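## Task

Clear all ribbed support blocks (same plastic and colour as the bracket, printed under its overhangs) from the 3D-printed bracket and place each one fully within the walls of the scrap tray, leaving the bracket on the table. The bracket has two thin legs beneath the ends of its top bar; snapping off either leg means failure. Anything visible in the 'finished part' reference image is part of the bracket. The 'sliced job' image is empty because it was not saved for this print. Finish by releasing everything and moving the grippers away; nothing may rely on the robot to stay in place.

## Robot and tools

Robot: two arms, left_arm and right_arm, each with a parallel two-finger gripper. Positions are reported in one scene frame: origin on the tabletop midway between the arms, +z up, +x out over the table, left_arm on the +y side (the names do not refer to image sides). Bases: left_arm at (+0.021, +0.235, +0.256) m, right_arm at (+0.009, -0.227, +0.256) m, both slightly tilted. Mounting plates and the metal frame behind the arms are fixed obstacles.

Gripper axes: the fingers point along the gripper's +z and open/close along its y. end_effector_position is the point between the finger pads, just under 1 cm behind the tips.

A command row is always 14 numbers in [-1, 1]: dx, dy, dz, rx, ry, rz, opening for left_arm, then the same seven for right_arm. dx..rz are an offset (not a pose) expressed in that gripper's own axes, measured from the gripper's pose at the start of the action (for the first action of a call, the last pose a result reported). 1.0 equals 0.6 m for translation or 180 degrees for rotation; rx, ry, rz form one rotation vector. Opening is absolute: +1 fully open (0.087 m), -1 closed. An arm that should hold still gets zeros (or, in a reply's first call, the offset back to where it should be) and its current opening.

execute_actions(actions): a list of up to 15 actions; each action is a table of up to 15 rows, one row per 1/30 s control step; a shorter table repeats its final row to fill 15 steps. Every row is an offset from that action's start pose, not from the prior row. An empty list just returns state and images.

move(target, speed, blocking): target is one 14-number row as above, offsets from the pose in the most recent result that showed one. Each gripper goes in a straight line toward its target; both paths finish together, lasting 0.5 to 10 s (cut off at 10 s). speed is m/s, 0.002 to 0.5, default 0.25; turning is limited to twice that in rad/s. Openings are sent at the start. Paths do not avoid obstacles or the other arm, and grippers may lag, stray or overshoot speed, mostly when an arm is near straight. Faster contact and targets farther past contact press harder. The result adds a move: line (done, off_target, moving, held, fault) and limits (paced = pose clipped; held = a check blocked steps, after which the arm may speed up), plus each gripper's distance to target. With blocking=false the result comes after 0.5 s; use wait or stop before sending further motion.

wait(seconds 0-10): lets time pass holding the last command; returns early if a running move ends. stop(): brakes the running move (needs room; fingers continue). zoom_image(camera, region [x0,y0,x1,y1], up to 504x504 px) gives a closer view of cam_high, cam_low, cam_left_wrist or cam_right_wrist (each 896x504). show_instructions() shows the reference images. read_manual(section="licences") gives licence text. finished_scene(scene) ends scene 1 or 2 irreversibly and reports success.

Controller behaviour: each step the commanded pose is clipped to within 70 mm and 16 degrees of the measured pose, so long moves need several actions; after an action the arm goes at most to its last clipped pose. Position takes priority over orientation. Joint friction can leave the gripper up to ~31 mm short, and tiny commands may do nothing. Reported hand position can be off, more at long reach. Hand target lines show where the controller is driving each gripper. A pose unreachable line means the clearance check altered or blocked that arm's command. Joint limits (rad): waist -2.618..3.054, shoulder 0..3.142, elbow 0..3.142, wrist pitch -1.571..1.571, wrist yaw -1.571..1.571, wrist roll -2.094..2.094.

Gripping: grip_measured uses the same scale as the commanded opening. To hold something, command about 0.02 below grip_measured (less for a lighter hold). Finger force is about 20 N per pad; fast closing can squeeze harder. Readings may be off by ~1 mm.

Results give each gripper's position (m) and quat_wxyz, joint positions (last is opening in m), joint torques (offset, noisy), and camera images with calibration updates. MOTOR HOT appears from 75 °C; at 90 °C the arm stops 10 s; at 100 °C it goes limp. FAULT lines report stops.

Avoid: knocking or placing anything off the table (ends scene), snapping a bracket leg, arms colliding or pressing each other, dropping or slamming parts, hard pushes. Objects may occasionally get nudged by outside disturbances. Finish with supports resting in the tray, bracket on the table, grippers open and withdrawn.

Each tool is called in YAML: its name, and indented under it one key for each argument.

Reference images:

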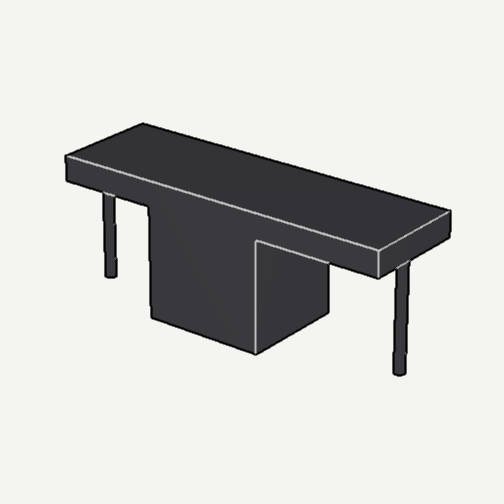

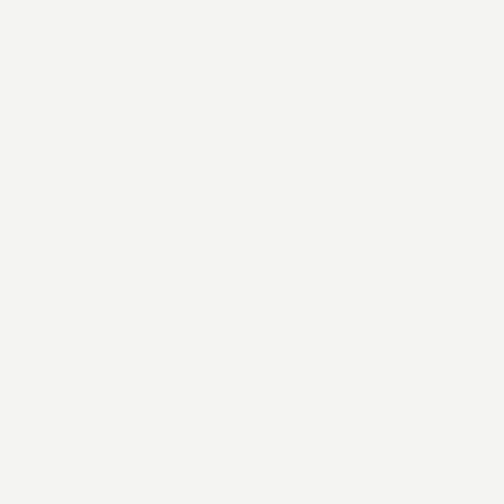

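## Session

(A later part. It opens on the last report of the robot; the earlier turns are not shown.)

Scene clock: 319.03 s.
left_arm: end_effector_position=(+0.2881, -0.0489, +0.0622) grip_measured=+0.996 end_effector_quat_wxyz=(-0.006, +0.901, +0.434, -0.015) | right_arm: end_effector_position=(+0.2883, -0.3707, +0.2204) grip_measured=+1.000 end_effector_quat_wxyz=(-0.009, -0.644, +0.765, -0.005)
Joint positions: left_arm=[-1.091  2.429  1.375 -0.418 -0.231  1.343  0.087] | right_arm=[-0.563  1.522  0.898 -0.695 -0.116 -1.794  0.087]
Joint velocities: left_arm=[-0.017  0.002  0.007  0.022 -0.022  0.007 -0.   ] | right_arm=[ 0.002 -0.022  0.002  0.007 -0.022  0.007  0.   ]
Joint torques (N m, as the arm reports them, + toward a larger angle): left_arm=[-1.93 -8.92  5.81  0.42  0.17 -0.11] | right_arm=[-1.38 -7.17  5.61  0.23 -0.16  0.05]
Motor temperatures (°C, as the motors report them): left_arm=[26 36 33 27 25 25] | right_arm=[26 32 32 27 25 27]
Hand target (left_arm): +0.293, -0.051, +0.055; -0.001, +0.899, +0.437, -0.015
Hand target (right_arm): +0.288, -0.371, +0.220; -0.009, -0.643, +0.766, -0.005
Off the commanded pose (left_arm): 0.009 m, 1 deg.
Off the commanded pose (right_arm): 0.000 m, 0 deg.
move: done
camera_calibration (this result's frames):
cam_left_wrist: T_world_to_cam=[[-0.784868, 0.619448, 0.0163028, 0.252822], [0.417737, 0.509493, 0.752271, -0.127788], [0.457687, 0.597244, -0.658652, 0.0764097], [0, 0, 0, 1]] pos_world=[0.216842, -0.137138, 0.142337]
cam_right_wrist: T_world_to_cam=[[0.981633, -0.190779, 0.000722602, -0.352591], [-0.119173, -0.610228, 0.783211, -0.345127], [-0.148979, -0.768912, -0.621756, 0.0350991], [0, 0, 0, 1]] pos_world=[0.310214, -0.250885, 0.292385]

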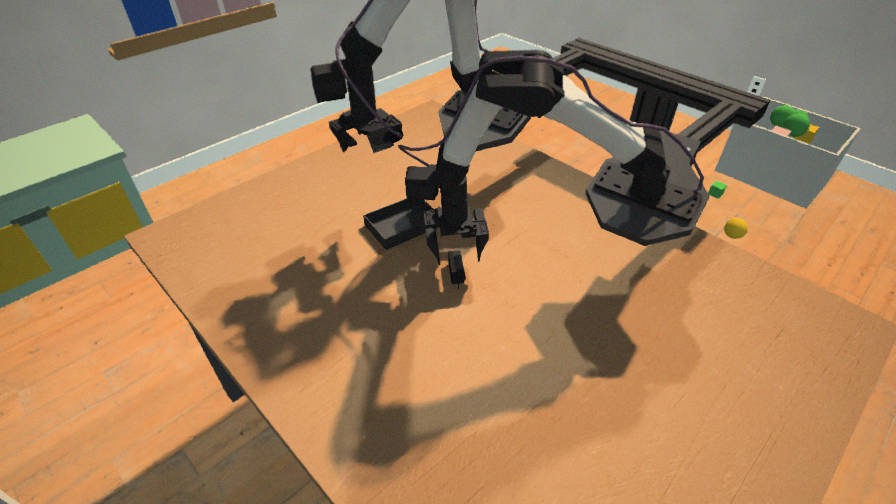

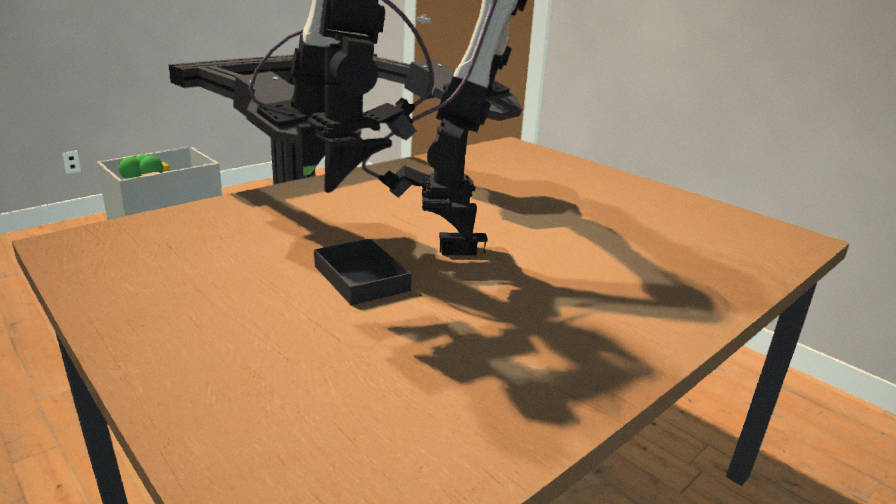

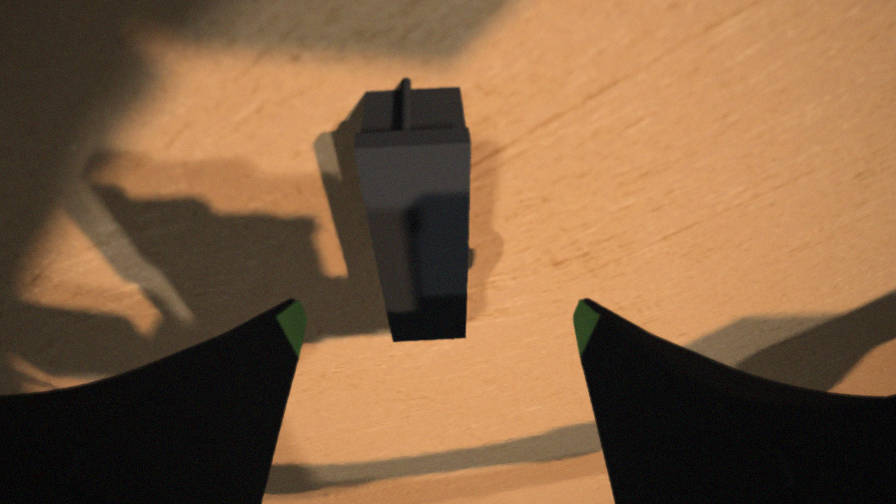

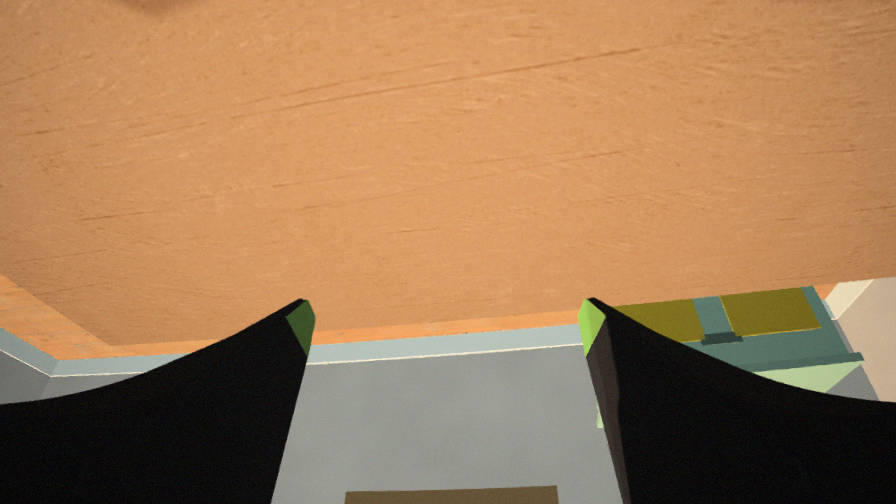

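move:
  target: [-0.0133, 0.02, 0.0717, 0, 0, 0, 1, 0, 0, 0, 0, 0, 0, 1]
  speed: 0.06

Scene clock: 335.73 s.
left_arm: end_effector_position=(+0.2853, -0.0602, +0.0269) grip_measured=+0.996 end_effector_quat_wxyz=(-0.011, +0.902, +0.430, -0.016) | right_arm: end_effector_position=(+0.2883, -0.3707, +0.2204) grip_measured=+1.000 end_effector_quat_wxyz=(-0.009, -0.644, +0.765, -0.005)
Joint positions: left_arm=[-1.091  2.563  1.469 -0.387 -0.231  1.348  0.087] | right_arm=[-0.563  1.522  0.898 -0.695 -0.116 -1.794  0.087]
Joint velocities: left_arm=[-0.012 -0.002  0.022 -0.022 -0.051 -0.037  0.001] | right_arm=[ 0.002 -0.012 -0.012  0.051  0.051  0.022  0.   ]
Joint torques (N m, as the arm reports them, + toward a larger angle): left_arm=[-2.07 -9.24  5.47  0.4   0.13 -0.11] | right_arm=[-1.44 -7.17  5.57  0.25 -0.14  0.03]
Motor temperatures (°C, as the motors report them): left_arm=[26 37 33 27 25 25] | right_arm=[26 33 31 27 25 27]
Hand target (left_arm): +0.290, -0.062, +0.019; -0.006, +0.901, +0.434, -0.015
Hand target (right_arm): +0.288, -0.371, +0.220; -0.009, -0.644, +0.765, -0.005
Off the commanded pose (left_arm): 0.010 m, 1 deg.
Off the commanded pose (right_arm): 0.000 m, 0 deg.
move: done
camera_calibration (this result's frames):
cam_left_wrist: T_world_to_cam=[[-0.779708, 0.625592, 0.0262549, 0.256844], [0.42667, 0.500157, 0.753522, -0.097365], [0.458266, 0.59873, -0.656898, 0.0610783], [0, 0, 0, 1]] pos_world=[0.213816, -0.148552, 0.106746]
cam_right_wrist: T_world_to_cam=[[0.981633, -0.190779, 0.000722602, -0.352591], [-0.119173, -0.610228, 0.783211, -0.345127], [-0.148979, -0.768912, -0.621756, 0.0350991], [0, 0, 0, 1]] pos_world=[0.310214, -0.250885, 0.292385]

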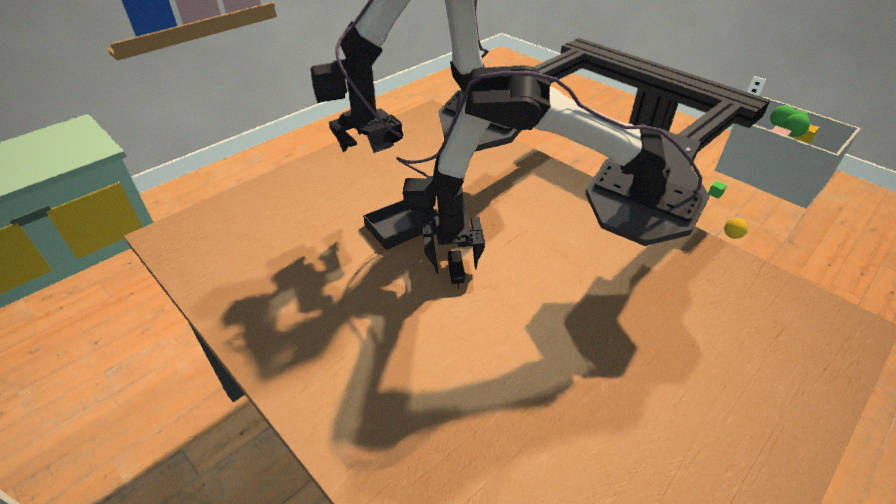

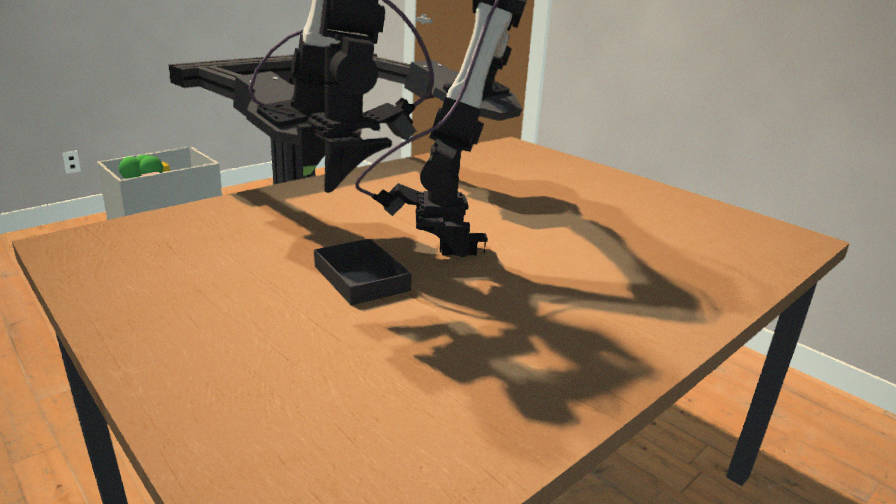

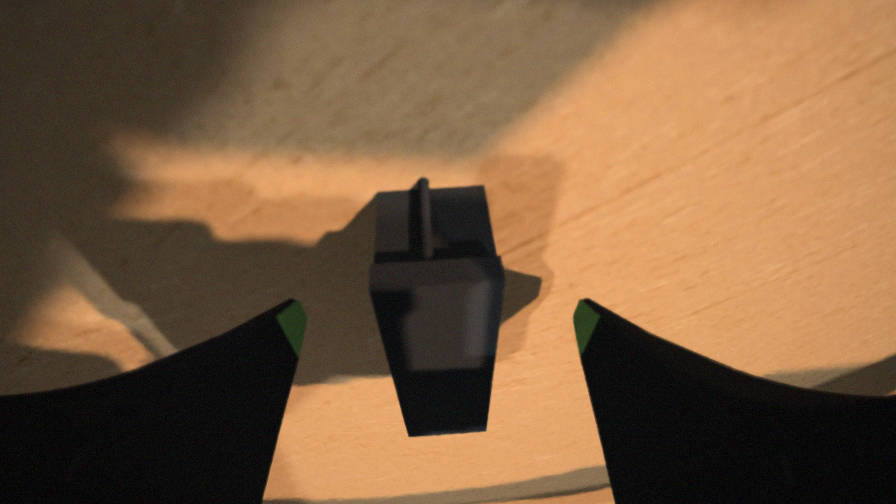

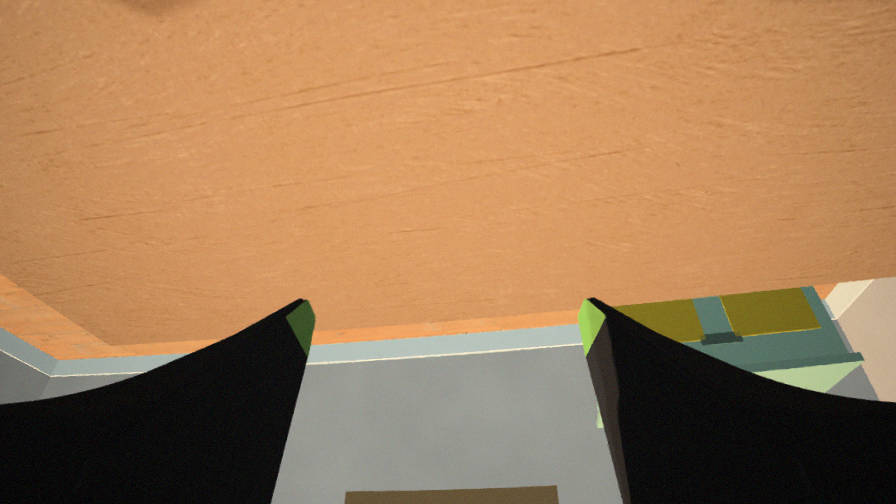

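zoom_image:
  camera: "cam_low"
  region: [410, 190, 510, 270]

zoom_image:
  camera: "cam_left_wrist"
  region: [270, 160, 610, 450]

zoom_image:
  camera: "cam_high"
  region: [410, 210, 510, 300]

Region (410, 190, 510, 270) of cam_low's 896x504 image, scaled by 5.040, with more detail than that image has; it fills the top 403 rows of this view, and the rest is white.

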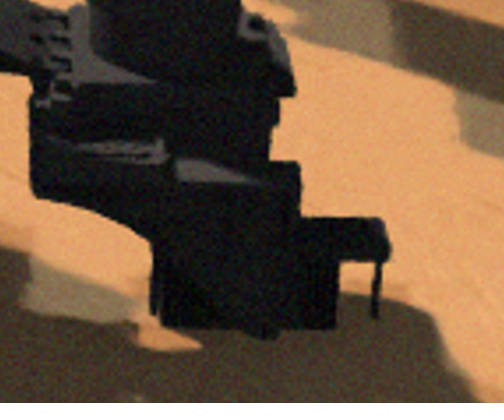

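Region (270, 160, 610, 450) of cam_left_wrist's 896x504 image, scaled by 1.482, with more detail than that image has; it fills the top 430 rows of this view, and the rest is white.

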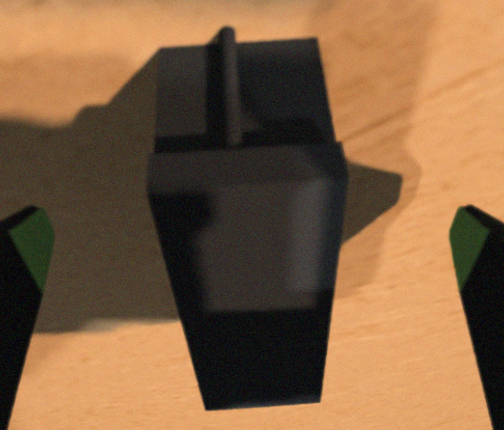

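Region (410, 210, 510, 300) of cam_high's 896x504 image, scaled by 5.040, with more detail than that image has; it fills the top 454 rows of this view, and the rest is white.

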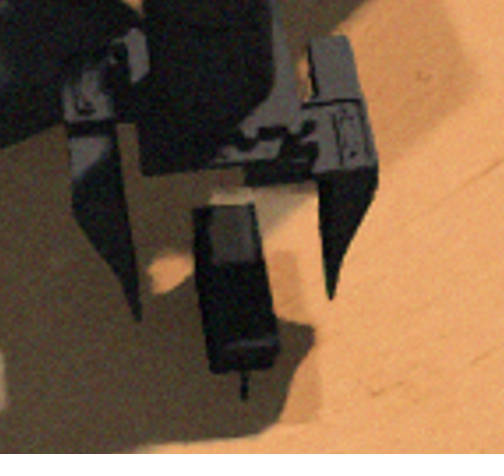

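move:
  target: [0.02, 0.004, -0.015, 0, 0, 0, 1, 0, 0, 0, 0, 0, 0, 1]
  speed: 0.03

Scene clock: 350.77 s.
left_arm: end_effector_position=(+0.2969, -0.0623, +0.0355) grip_measured=+0.996 end_effector_quat_wxyz=(+0.001, +0.902, +0.431, -0.013) | right_arm: end_effector_position=(+0.2883, -0.3707, +0.2204) grip_measured=+1.000 end_effector_quat_wxyz=(-0.009, -0.644, +0.765, -0.005)
Joint positions: left_arm=[-1.079  2.536  1.469 -0.387 -0.231  1.365  0.087] | right_arm=[-0.563  1.522  0.898 -0.695 -0.116 -1.794  0.087]
Joint velocities: left_arm=[ 0.002  0.007 -0.002  0.022  0.037  0.051 -0.   ] | right_arm=[ 0.002 -0.017 -0.002 -0.037  0.022  0.022  0.   ]
Joint torques (N m, as the arm reports them, + toward a larger angle): left_arm=[ -1.99 -11.74   2.69   0.2    0.16  -0.08] | right_arm=[-1.39 -7.11  5.58  0.23 -0.17  0.03]
Motor temperatures (°C, as the motors report them): left_arm=[26 39 33 27 25 25] | right_arm=[26 34 31 27 25 27]
Hand target (left_arm): +0.295, -0.053, +0.036; -0.011, +0.902, +0.430, -0.016
Hand target (right_arm): +0.288, -0.371, +0.220; -0.009, -0.644, +0.765, -0.005
Off the commanded pose (left_arm): 0.010 m, 1 deg.
Off the commanded pose (right_arm): 0.000 m, 0 deg.
move: done
camera_calibration (this result's frames):
cam_left_wrist: T_world_to_cam=[[-0.7808, 0.624778, 0.00190882, 0.268126], [0.413612, 0.514607, 0.751069, -0.102942], [0.468269, 0.587224, -0.660221, 0.0590616], [0, 0, 0, 1]] pos_world=[0.224274, -0.149227, 0.115799]
cam_right_wrist: T_world_to_cam=[[0.981633, -0.190779, 0.000722602, -0.352591], [-0.119173, -0.610228, 0.783211, -0.345127], [-0.148979, -0.768912, -0.621756, 0.0350991], [0, 0, 0, 1]] pos_world=[0.310214, -0.250885, 0.292385]

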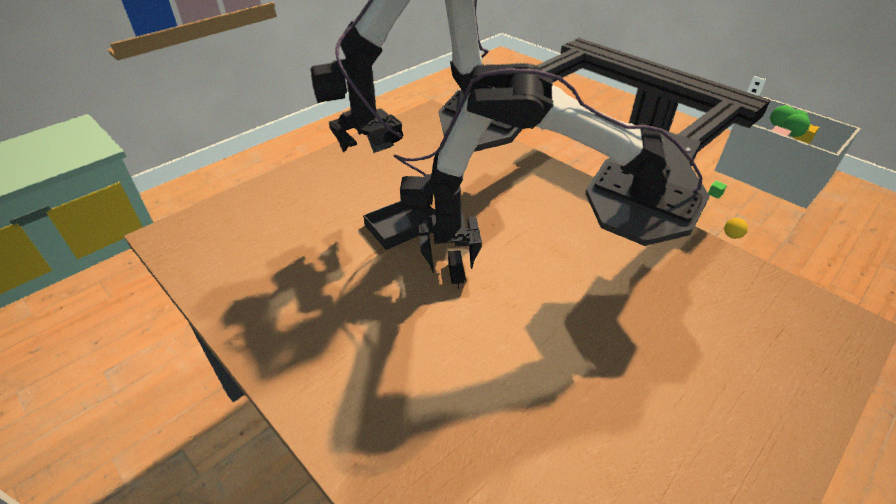

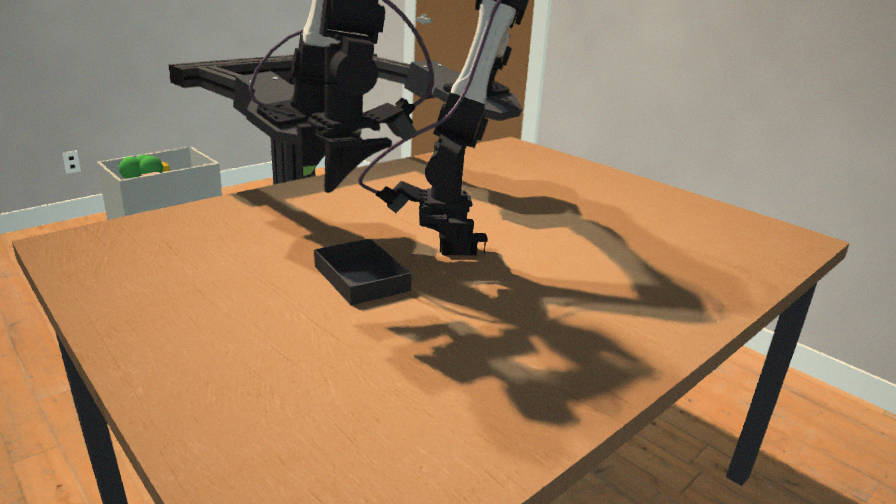

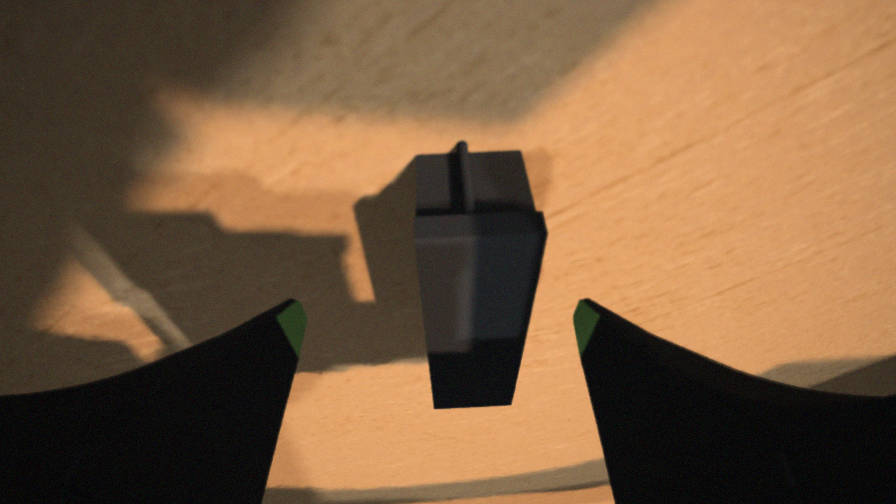

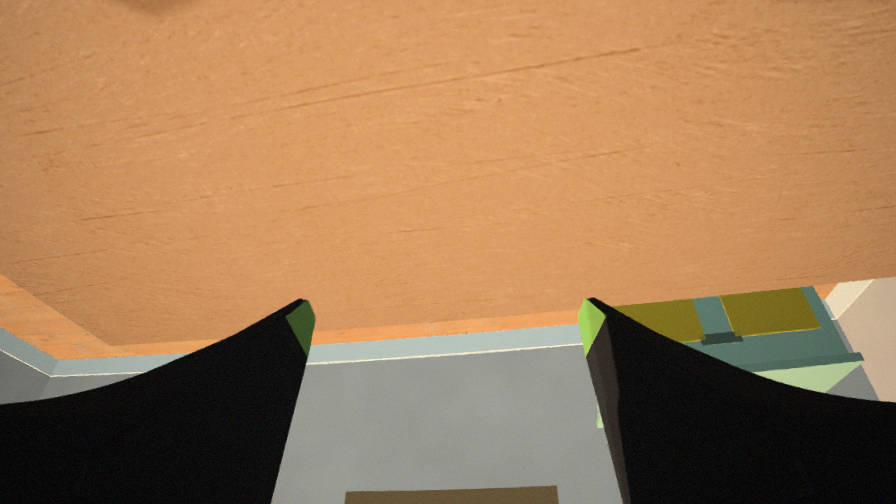

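zoom_image:
  camera: "cam_low"
  region: [410, 190, 510, 270]

zoom_image:
  camera: "cam_high"
  region: [410, 210, 510, 300]

Region (410, 190, 510, 270) of cam_low's 896x504 image, scaled by 5.040, with more detail than that image has; it fills the top 403 rows of this view, and the rest is white.

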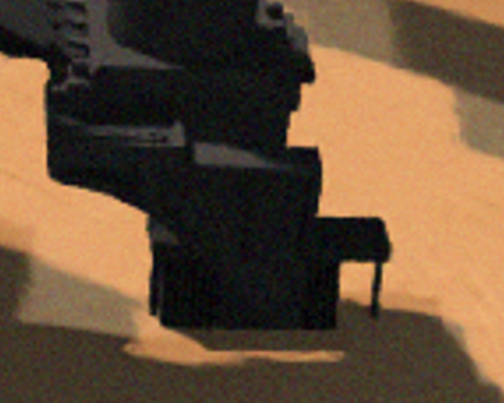

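Region (410, 210, 510, 300) of cam_high's 896x504 image, scaled by 5.040, with more detail than that image has; it fills the top 454 rows of this view, and the rest is white.

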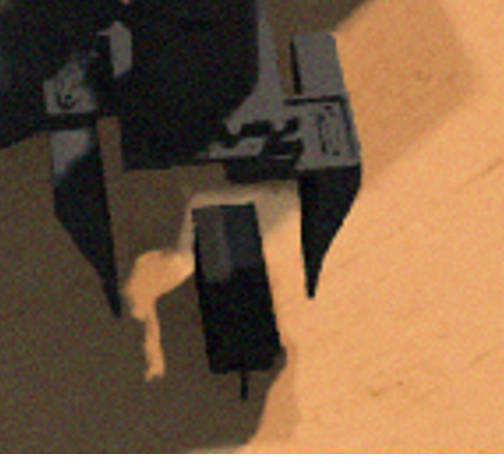

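move:
  target: [0.002, -0.015, 0.021, 0, 0, 0, 1, 0, 0, 0, 0, 0, 0, 1]
  speed: 0.03

Scene clock: 363.10 s.
left_arm: end_effector_position=(+0.2987, -0.0651, +0.0336) grip_measured=+0.996 end_effector_quat_wxyz=(+0.013, +0.901, +0.433, -0.010) | right_arm: end_effector_position=(+0.2883, -0.3707, +0.2204) grip_measured=+1.000 end_effector_quat_wxyz=(-0.009, -0.644, +0.765, -0.005)
Joint positions: left_arm=[-1.079  2.536  1.457 -0.35  -0.231  1.367  0.087] | right_arm=[-0.563  1.522  0.898 -0.695 -0.116 -1.794  0.087]
Joint velocities: left_arm=[-0.007  0.002 -0.017 -0.037 -0.022  0.022 -0.   ] | right_arm=[ 0.007 -0.012 -0.002  0.022 -0.022  0.051  0.   ]
Joint torques (N m, as the arm reports them, + toward a larger angle): left_arm=[-2.68 -9.77  1.8   0.47  0.15 -0.13] | right_arm=[-1.43 -7.17  5.65  0.24 -0.15  0.04]
Motor temperatures (°C, as the motors report them): left_arm=[25 42 32 26 25 25] | right_arm=[26 34 31 27 25 27]
Hand target (left_arm): +0.290, -0.056, +0.023; +0.001, +0.902, +0.431, -0.013
Hand target (right_arm): +0.288, -0.371, +0.220; -0.009, -0.644, +0.765, -0.005
Off the commanded pose (left_arm): 0.016 m, 1 deg.
Off the commanded pose (right_arm): 0.000 m, 0 deg.
move: off_target (left_arm)
camera_calibration (this result's frames):
cam_left_wrist: T_world_to_cam=[[-0.783865, 0.620557, -0.0215648, 0.272678], [0.399503, 0.530615, 0.74756, -0.0953456], [0.475346, 0.57737, -0.663845, 0.0560354], [0, 0, 0, 1]] pos_world=[0.225197, -0.150974, 0.114356]
cam_right_wrist: T_world_to_cam=[[0.981633, -0.190779, 0.000722602, -0.352591], [-0.119173, -0.610228, 0.783211, -0.345127], [-0.148979, -0.768912, -0.621756, 0.0350991], [0, 0, 0, 1]] pos_world=[0.310214, -0.250885, 0.292385]

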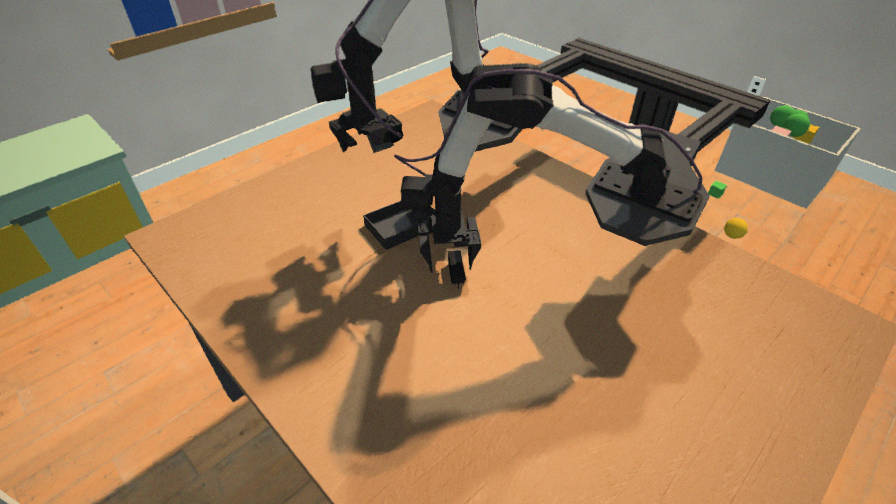

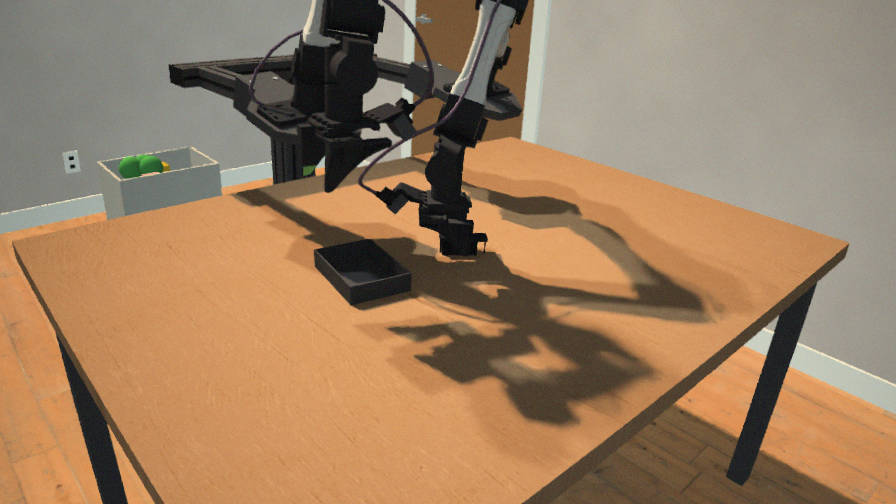

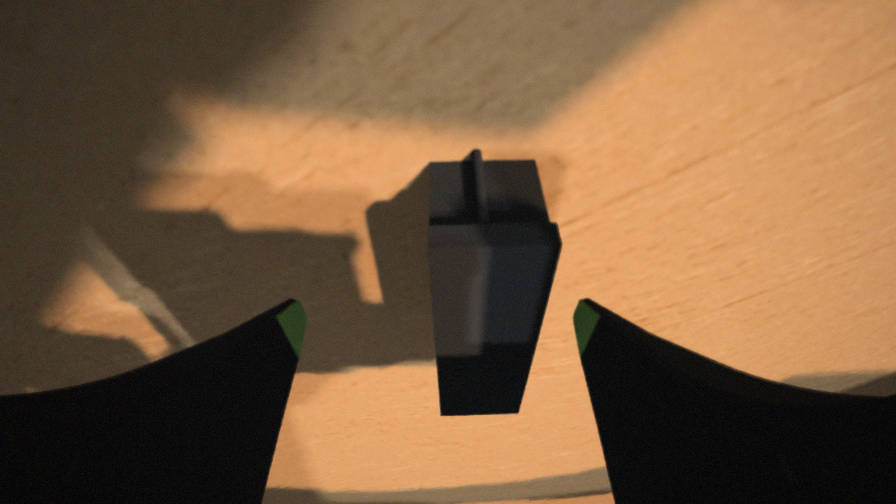

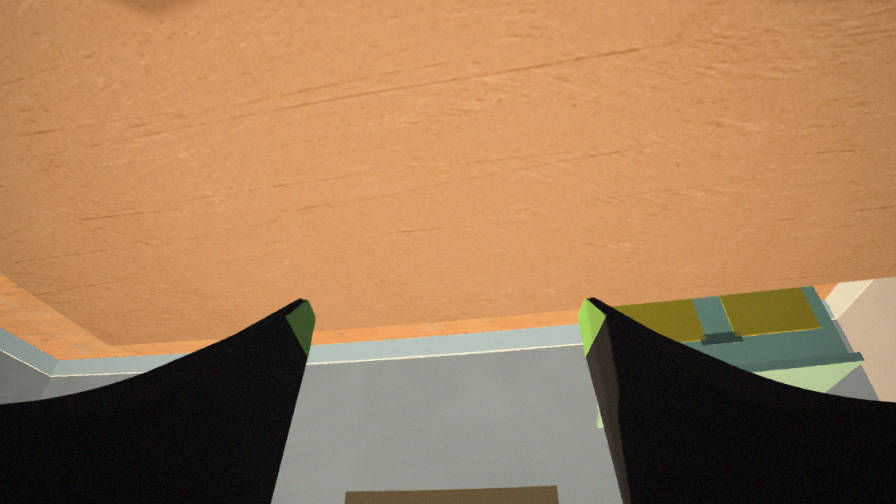

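move:
  target: [0.002, -0.027, 0.032, 0.008, 0, 0, 1, 0, 0, 0, 0, 0, 0, 1]
  speed: 0.03

Scene clock: 376.23 s.
left_arm: end_effector_position=(+0.3028, -0.0701, +0.0335) grip_measured=+0.996 end_effector_quat_wxyz=(+0.026, +0.900, +0.436, -0.007) | right_arm: end_effector_position=(+0.2883, -0.3707, +0.2204) grip_measured=+1.000 end_effector_quat_wxyz=(-0.009, -0.644, +0.765, -0.005)
Joint positions: left_arm=[-1.079  2.536  1.457 -0.322 -0.231  1.367  0.087] | right_arm=[-0.563  1.522  0.898 -0.695 -0.116 -1.794  0.087]
Joint velocities: left_arm=[-0.007 -0.012 -0.007  0.007 -0.022  0.022 -0.001] | right_arm=[ 0.002 -0.002 -0.007 -0.022 -0.007  0.022  0.   ]
Joint torques (N m, as the arm reports them, + toward a larger angle): left_arm=[-2.45 -8.56  1.16  0.52  0.22 -0.15] | right_arm=[-1.47 -7.08  5.5   0.25 -0.15  0.05]
Motor temperatures (°C, as the motors report them): left_arm=[26 43 31 27 25 25] | right_arm=[26 34 31 27 25 27]
Hand target (left_arm): +0.286, -0.054, +0.015; +0.001, +0.901, +0.433, -0.015
Hand target (right_arm): +0.288, -0.371, +0.220; -0.009, -0.644, +0.765, -0.005
Off the commanded pose (left_arm): 0.030 m, 3 deg.
Off the commanded pose (right_arm): 0.000 m, 0 deg.
move: off_target (left_arm)
camera_calibration (this result's frames):
cam_left_wrist: T_world_to_cam=[[-0.787596, 0.61436, -0.047483, 0.280563], [0.383181, 0.54866, 0.743064, -0.0879607], [0.482561, 0.56704, -0.667533, 0.0541841], [0, 0, 0, 1]] pos_world=[0.228528, -0.154831, 0.114852]
cam_right_wrist: T_world_to_cam=[[0.981633, -0.190779, 0.000722602, -0.352591], [-0.119173, -0.610228, 0.783211, -0.345127], [-0.148979, -0.768912, -0.621756, 0.0350991], [0, 0, 0, 1]] pos_world=[0.310214, -0.250885, 0.292385]

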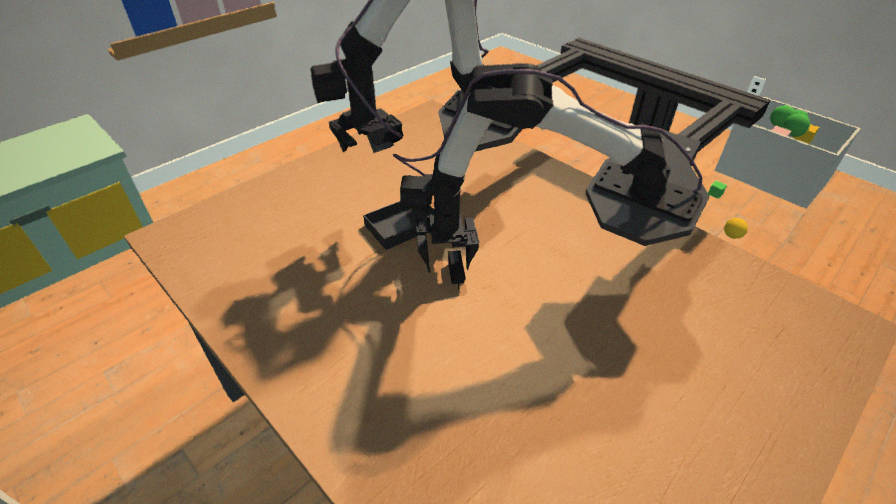

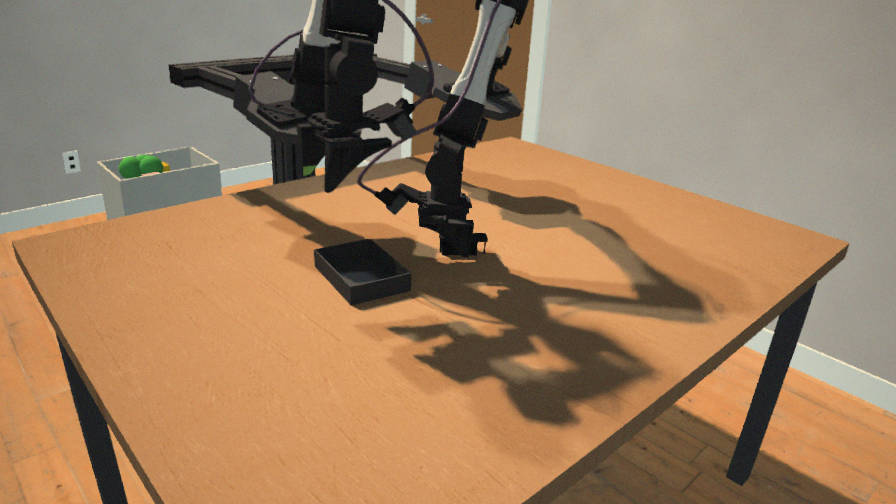

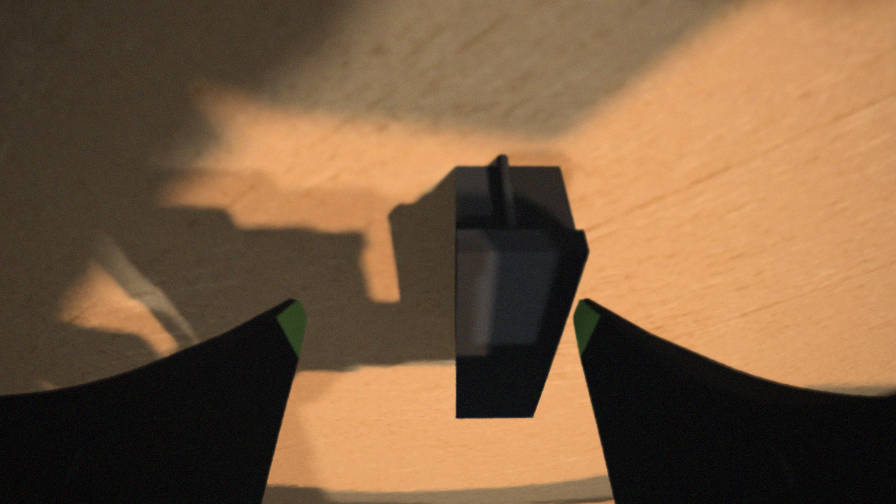

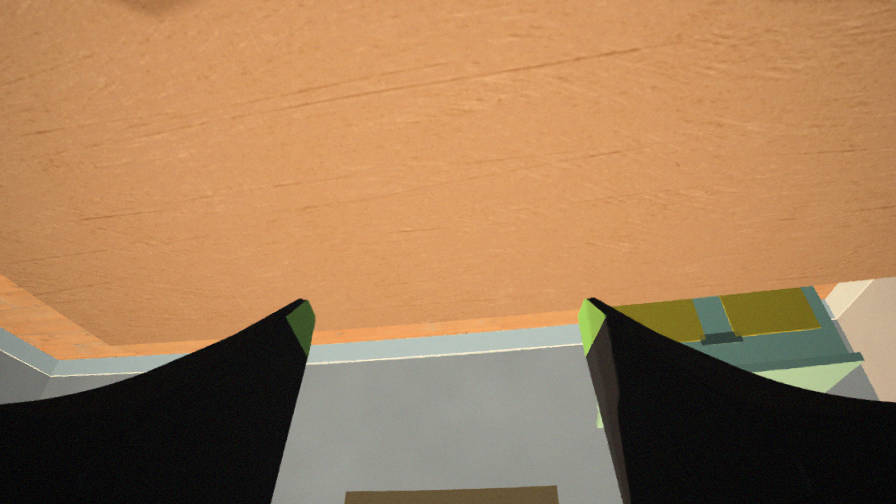

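move:
  target: [0.0067, -0.0277, -0.054, 0.013, 0.0112, 0, 1, 0, 0, 0, 0, 0, 0, 1]
  speed: 0.06

Scene clock: 390.27 s.
left_arm: end_effector_position=(+0.3008, -0.0640, +0.0631) grip_measured=+0.996 end_effector_quat_wxyz=(+0.016, +0.898, +0.440, -0.002) | right_arm: end_effector_position=(+0.2883, -0.3707, +0.2204) grip_measured=+1.000 end_effector_quat_wxyz=(-0.009, -0.644, +0.765, -0.005)
Joint positions: left_arm=[-1.097  2.448  1.422 -0.397 -0.249  1.335  0.087] | right_arm=[-0.563  1.522  0.898 -0.695 -0.116 -1.794  0.087]
Joint velocities: left_arm=[-0.017  0.002 -0.002  0.007 -0.051  0.022  0.   ] | right_arm=[-0.007 -0.002 -0.017 -0.022  0.037 -0.007  0.   ]
Joint torques (N m, as the arm reports them, + toward a larger angle): left_arm=[ -4.06 -11.84   1.99   0.16  -0.03  -0.22] | right_arm=[-1.48 -7.06  5.63  0.25 -0.16  0.02]
Motor temperatures (°C, as the motors report them): left_arm=[26 43 31 27 25 25] | right_arm=[26 34 31 27 25 27]
Hand target (left_arm): +0.292, -0.055, +0.065; -0.000, +0.900, +0.436, +0.000
Hand target (right_arm): +0.288, -0.371, +0.220; -0.009, -0.644, +0.765, -0.005
Off the commanded pose (left_arm): 0.013 m, 2 deg.
Off the commanded pose (right_arm): 0.000 m, 0 deg.
move: off_target (left_arm)
camera_calibration (this result's frames):
cam_left_wrist: T_world_to_cam=[[-0.793416, 0.607731, -0.0339726, 0.277111], [0.378039, 0.535751, 0.755022, -0.112568], [0.477051, 0.586204, -0.654819, 0.0734004], [0, 0, 0, 1]] pos_world=[0.227404, -0.151128, 0.142469]
cam_right_wrist: T_world_to_cam=[[0.981633, -0.190779, 0.000722602, -0.352591], [-0.119173, -0.610228, 0.783211, -0.345127], [-0.148979, -0.768912, -0.621756, 0.0350991], [0, 0, 0, 1]] pos_world=[0.310214, -0.250885, 0.292385]

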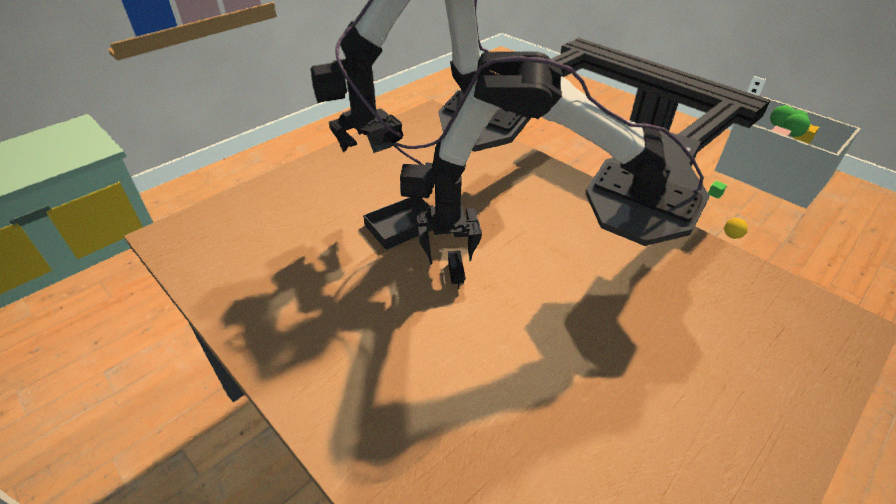

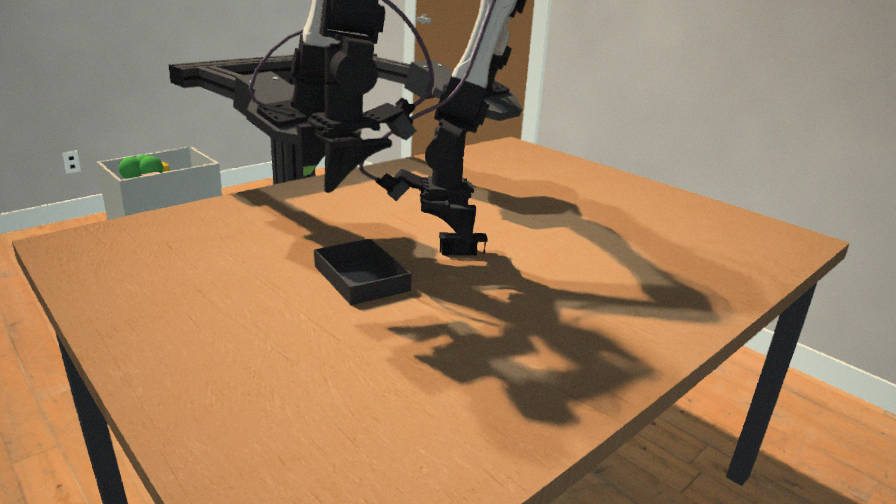

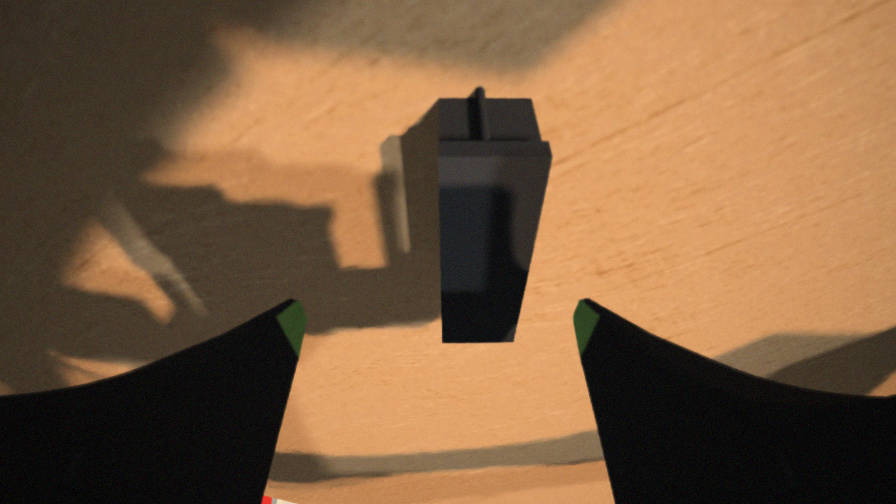

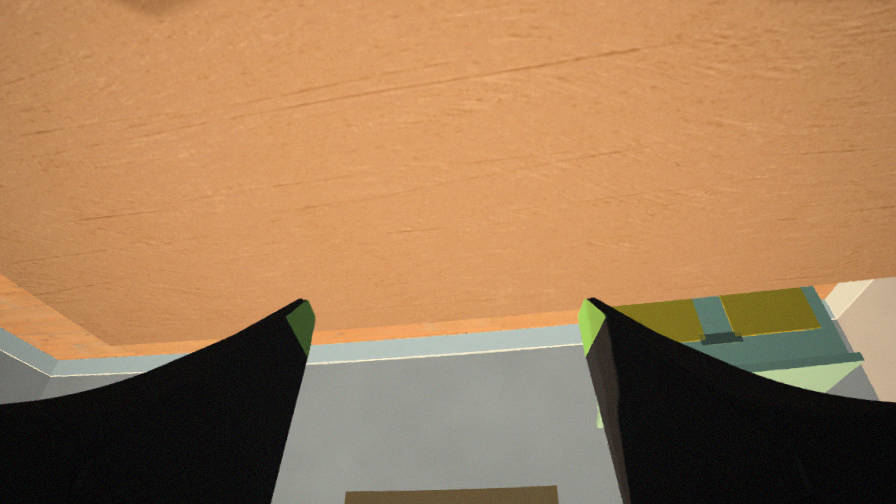

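move:
  target: [0.0103, -0.0162, 0.0713, 0.0086, 0.0056, 0, 1, 0, 0, 0, 0, 0, 0, 1]
  speed: 0.06

Scene clock: 399.57 s.
left_arm: end_effector_position=(+0.2873, -0.0502, +0.0260) grip_measured=+0.996 end_effector_quat_wxyz=(-0.009, +0.900, +0.435, -0.006) | right_arm: end_effector_position=(+0.2883, -0.3707, +0.2204) grip_measured=+1.000 end_effector_quat_wxyz=(-0.009, -0.644, +0.765, -0.005)
Joint positions: left_arm=[-1.079  2.547  1.422 -0.346 -0.249  1.351  0.087] | right_arm=[-0.563  1.522  0.898 -0.695 -0.116 -1.794  0.087]
Joint velocities: left_arm=[-0.007 -0.017  0.002 -0.066 -0.037  0.022  0.001] | right_arm=[ 0.002 -0.002 -0.017  0.037 -0.051  0.007  0.   ]
Joint torques (N m, as the arm reports them, + toward a larger angle): left_arm=[-1.94 -9.09  6.06  0.44  0.03 -0.08] | right_arm=[-1.46 -7.07  5.53  0.26 -0.18  0.02]
Motor temperatures (°C, as the motors report them): left_arm=[26 45 30 26 25 25] | right_arm=[26 35 31 27 25 27]
Hand target (left_arm): +0.297, -0.054, +0.020; -0.000, +0.898, +0.440, +0.000
Hand target (right_arm): +0.288, -0.371, +0.220; -0.009, -0.644, +0.765, -0.005
Off the commanded pose (left_arm): 0.012 m, 1 deg.
Off the commanded pose (right_arm): 0.000 m, 0 deg.
move: off_target (left_arm)
camera_calibration (this result's frames):
cam_left_wrist: T_world_to_cam=[[-0.786514, 0.617403, 0.0144564, 0.253999], [0.406617, 0.50009, 0.764573, -0.0970796], [0.46482, 0.607226, -0.644375, 0.0518548], [0, 0, 0, 1]] pos_world=[0.215145, -0.139759, 0.103966]
cam_right_wrist: T_world_to_cam=[[0.981633, -0.190779, 0.000722602, -0.352591], [-0.119173, -0.610228, 0.783211, -0.345127], [-0.148979, -0.768912, -0.621756, 0.0350991], [0, 0, 0, 1]] pos_world=[0.310214, -0.250885, 0.292385]

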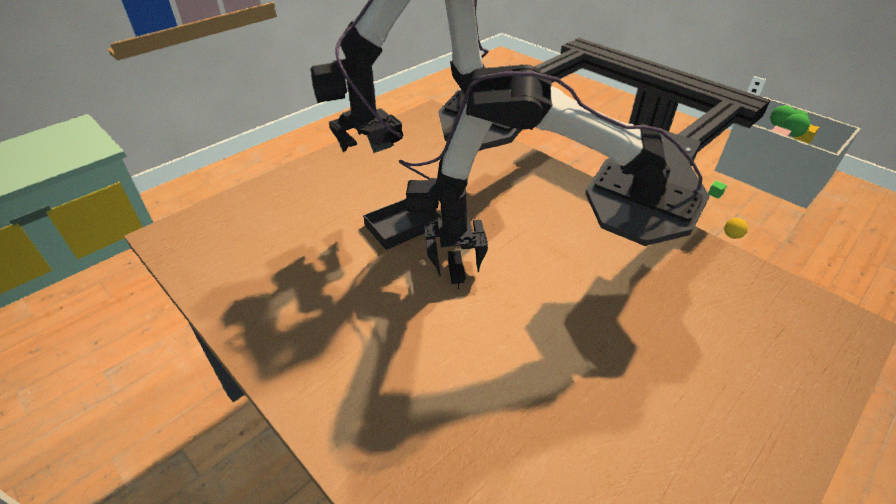

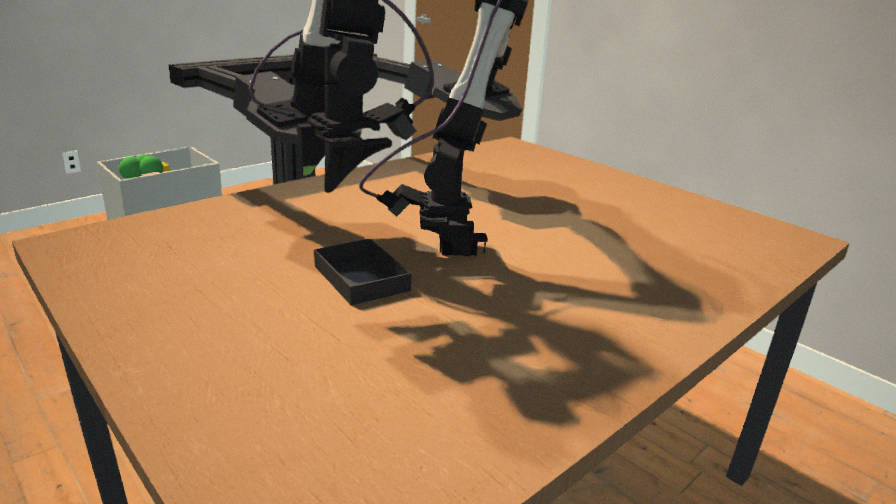

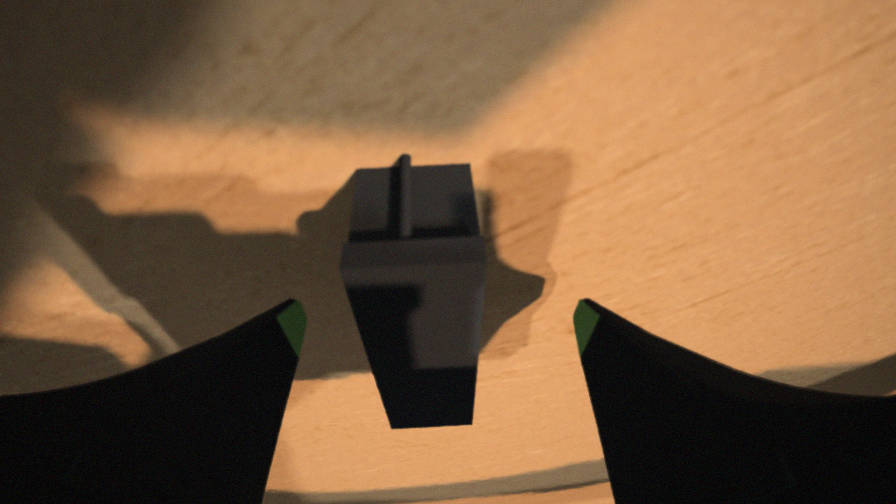

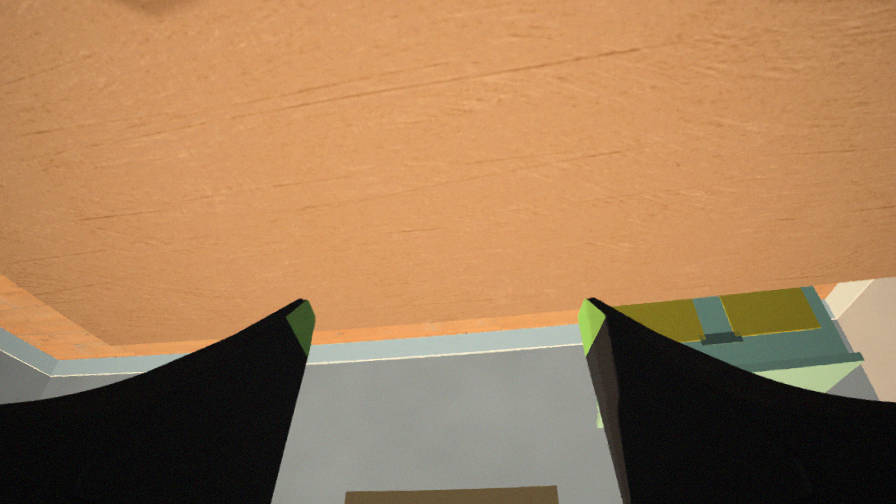

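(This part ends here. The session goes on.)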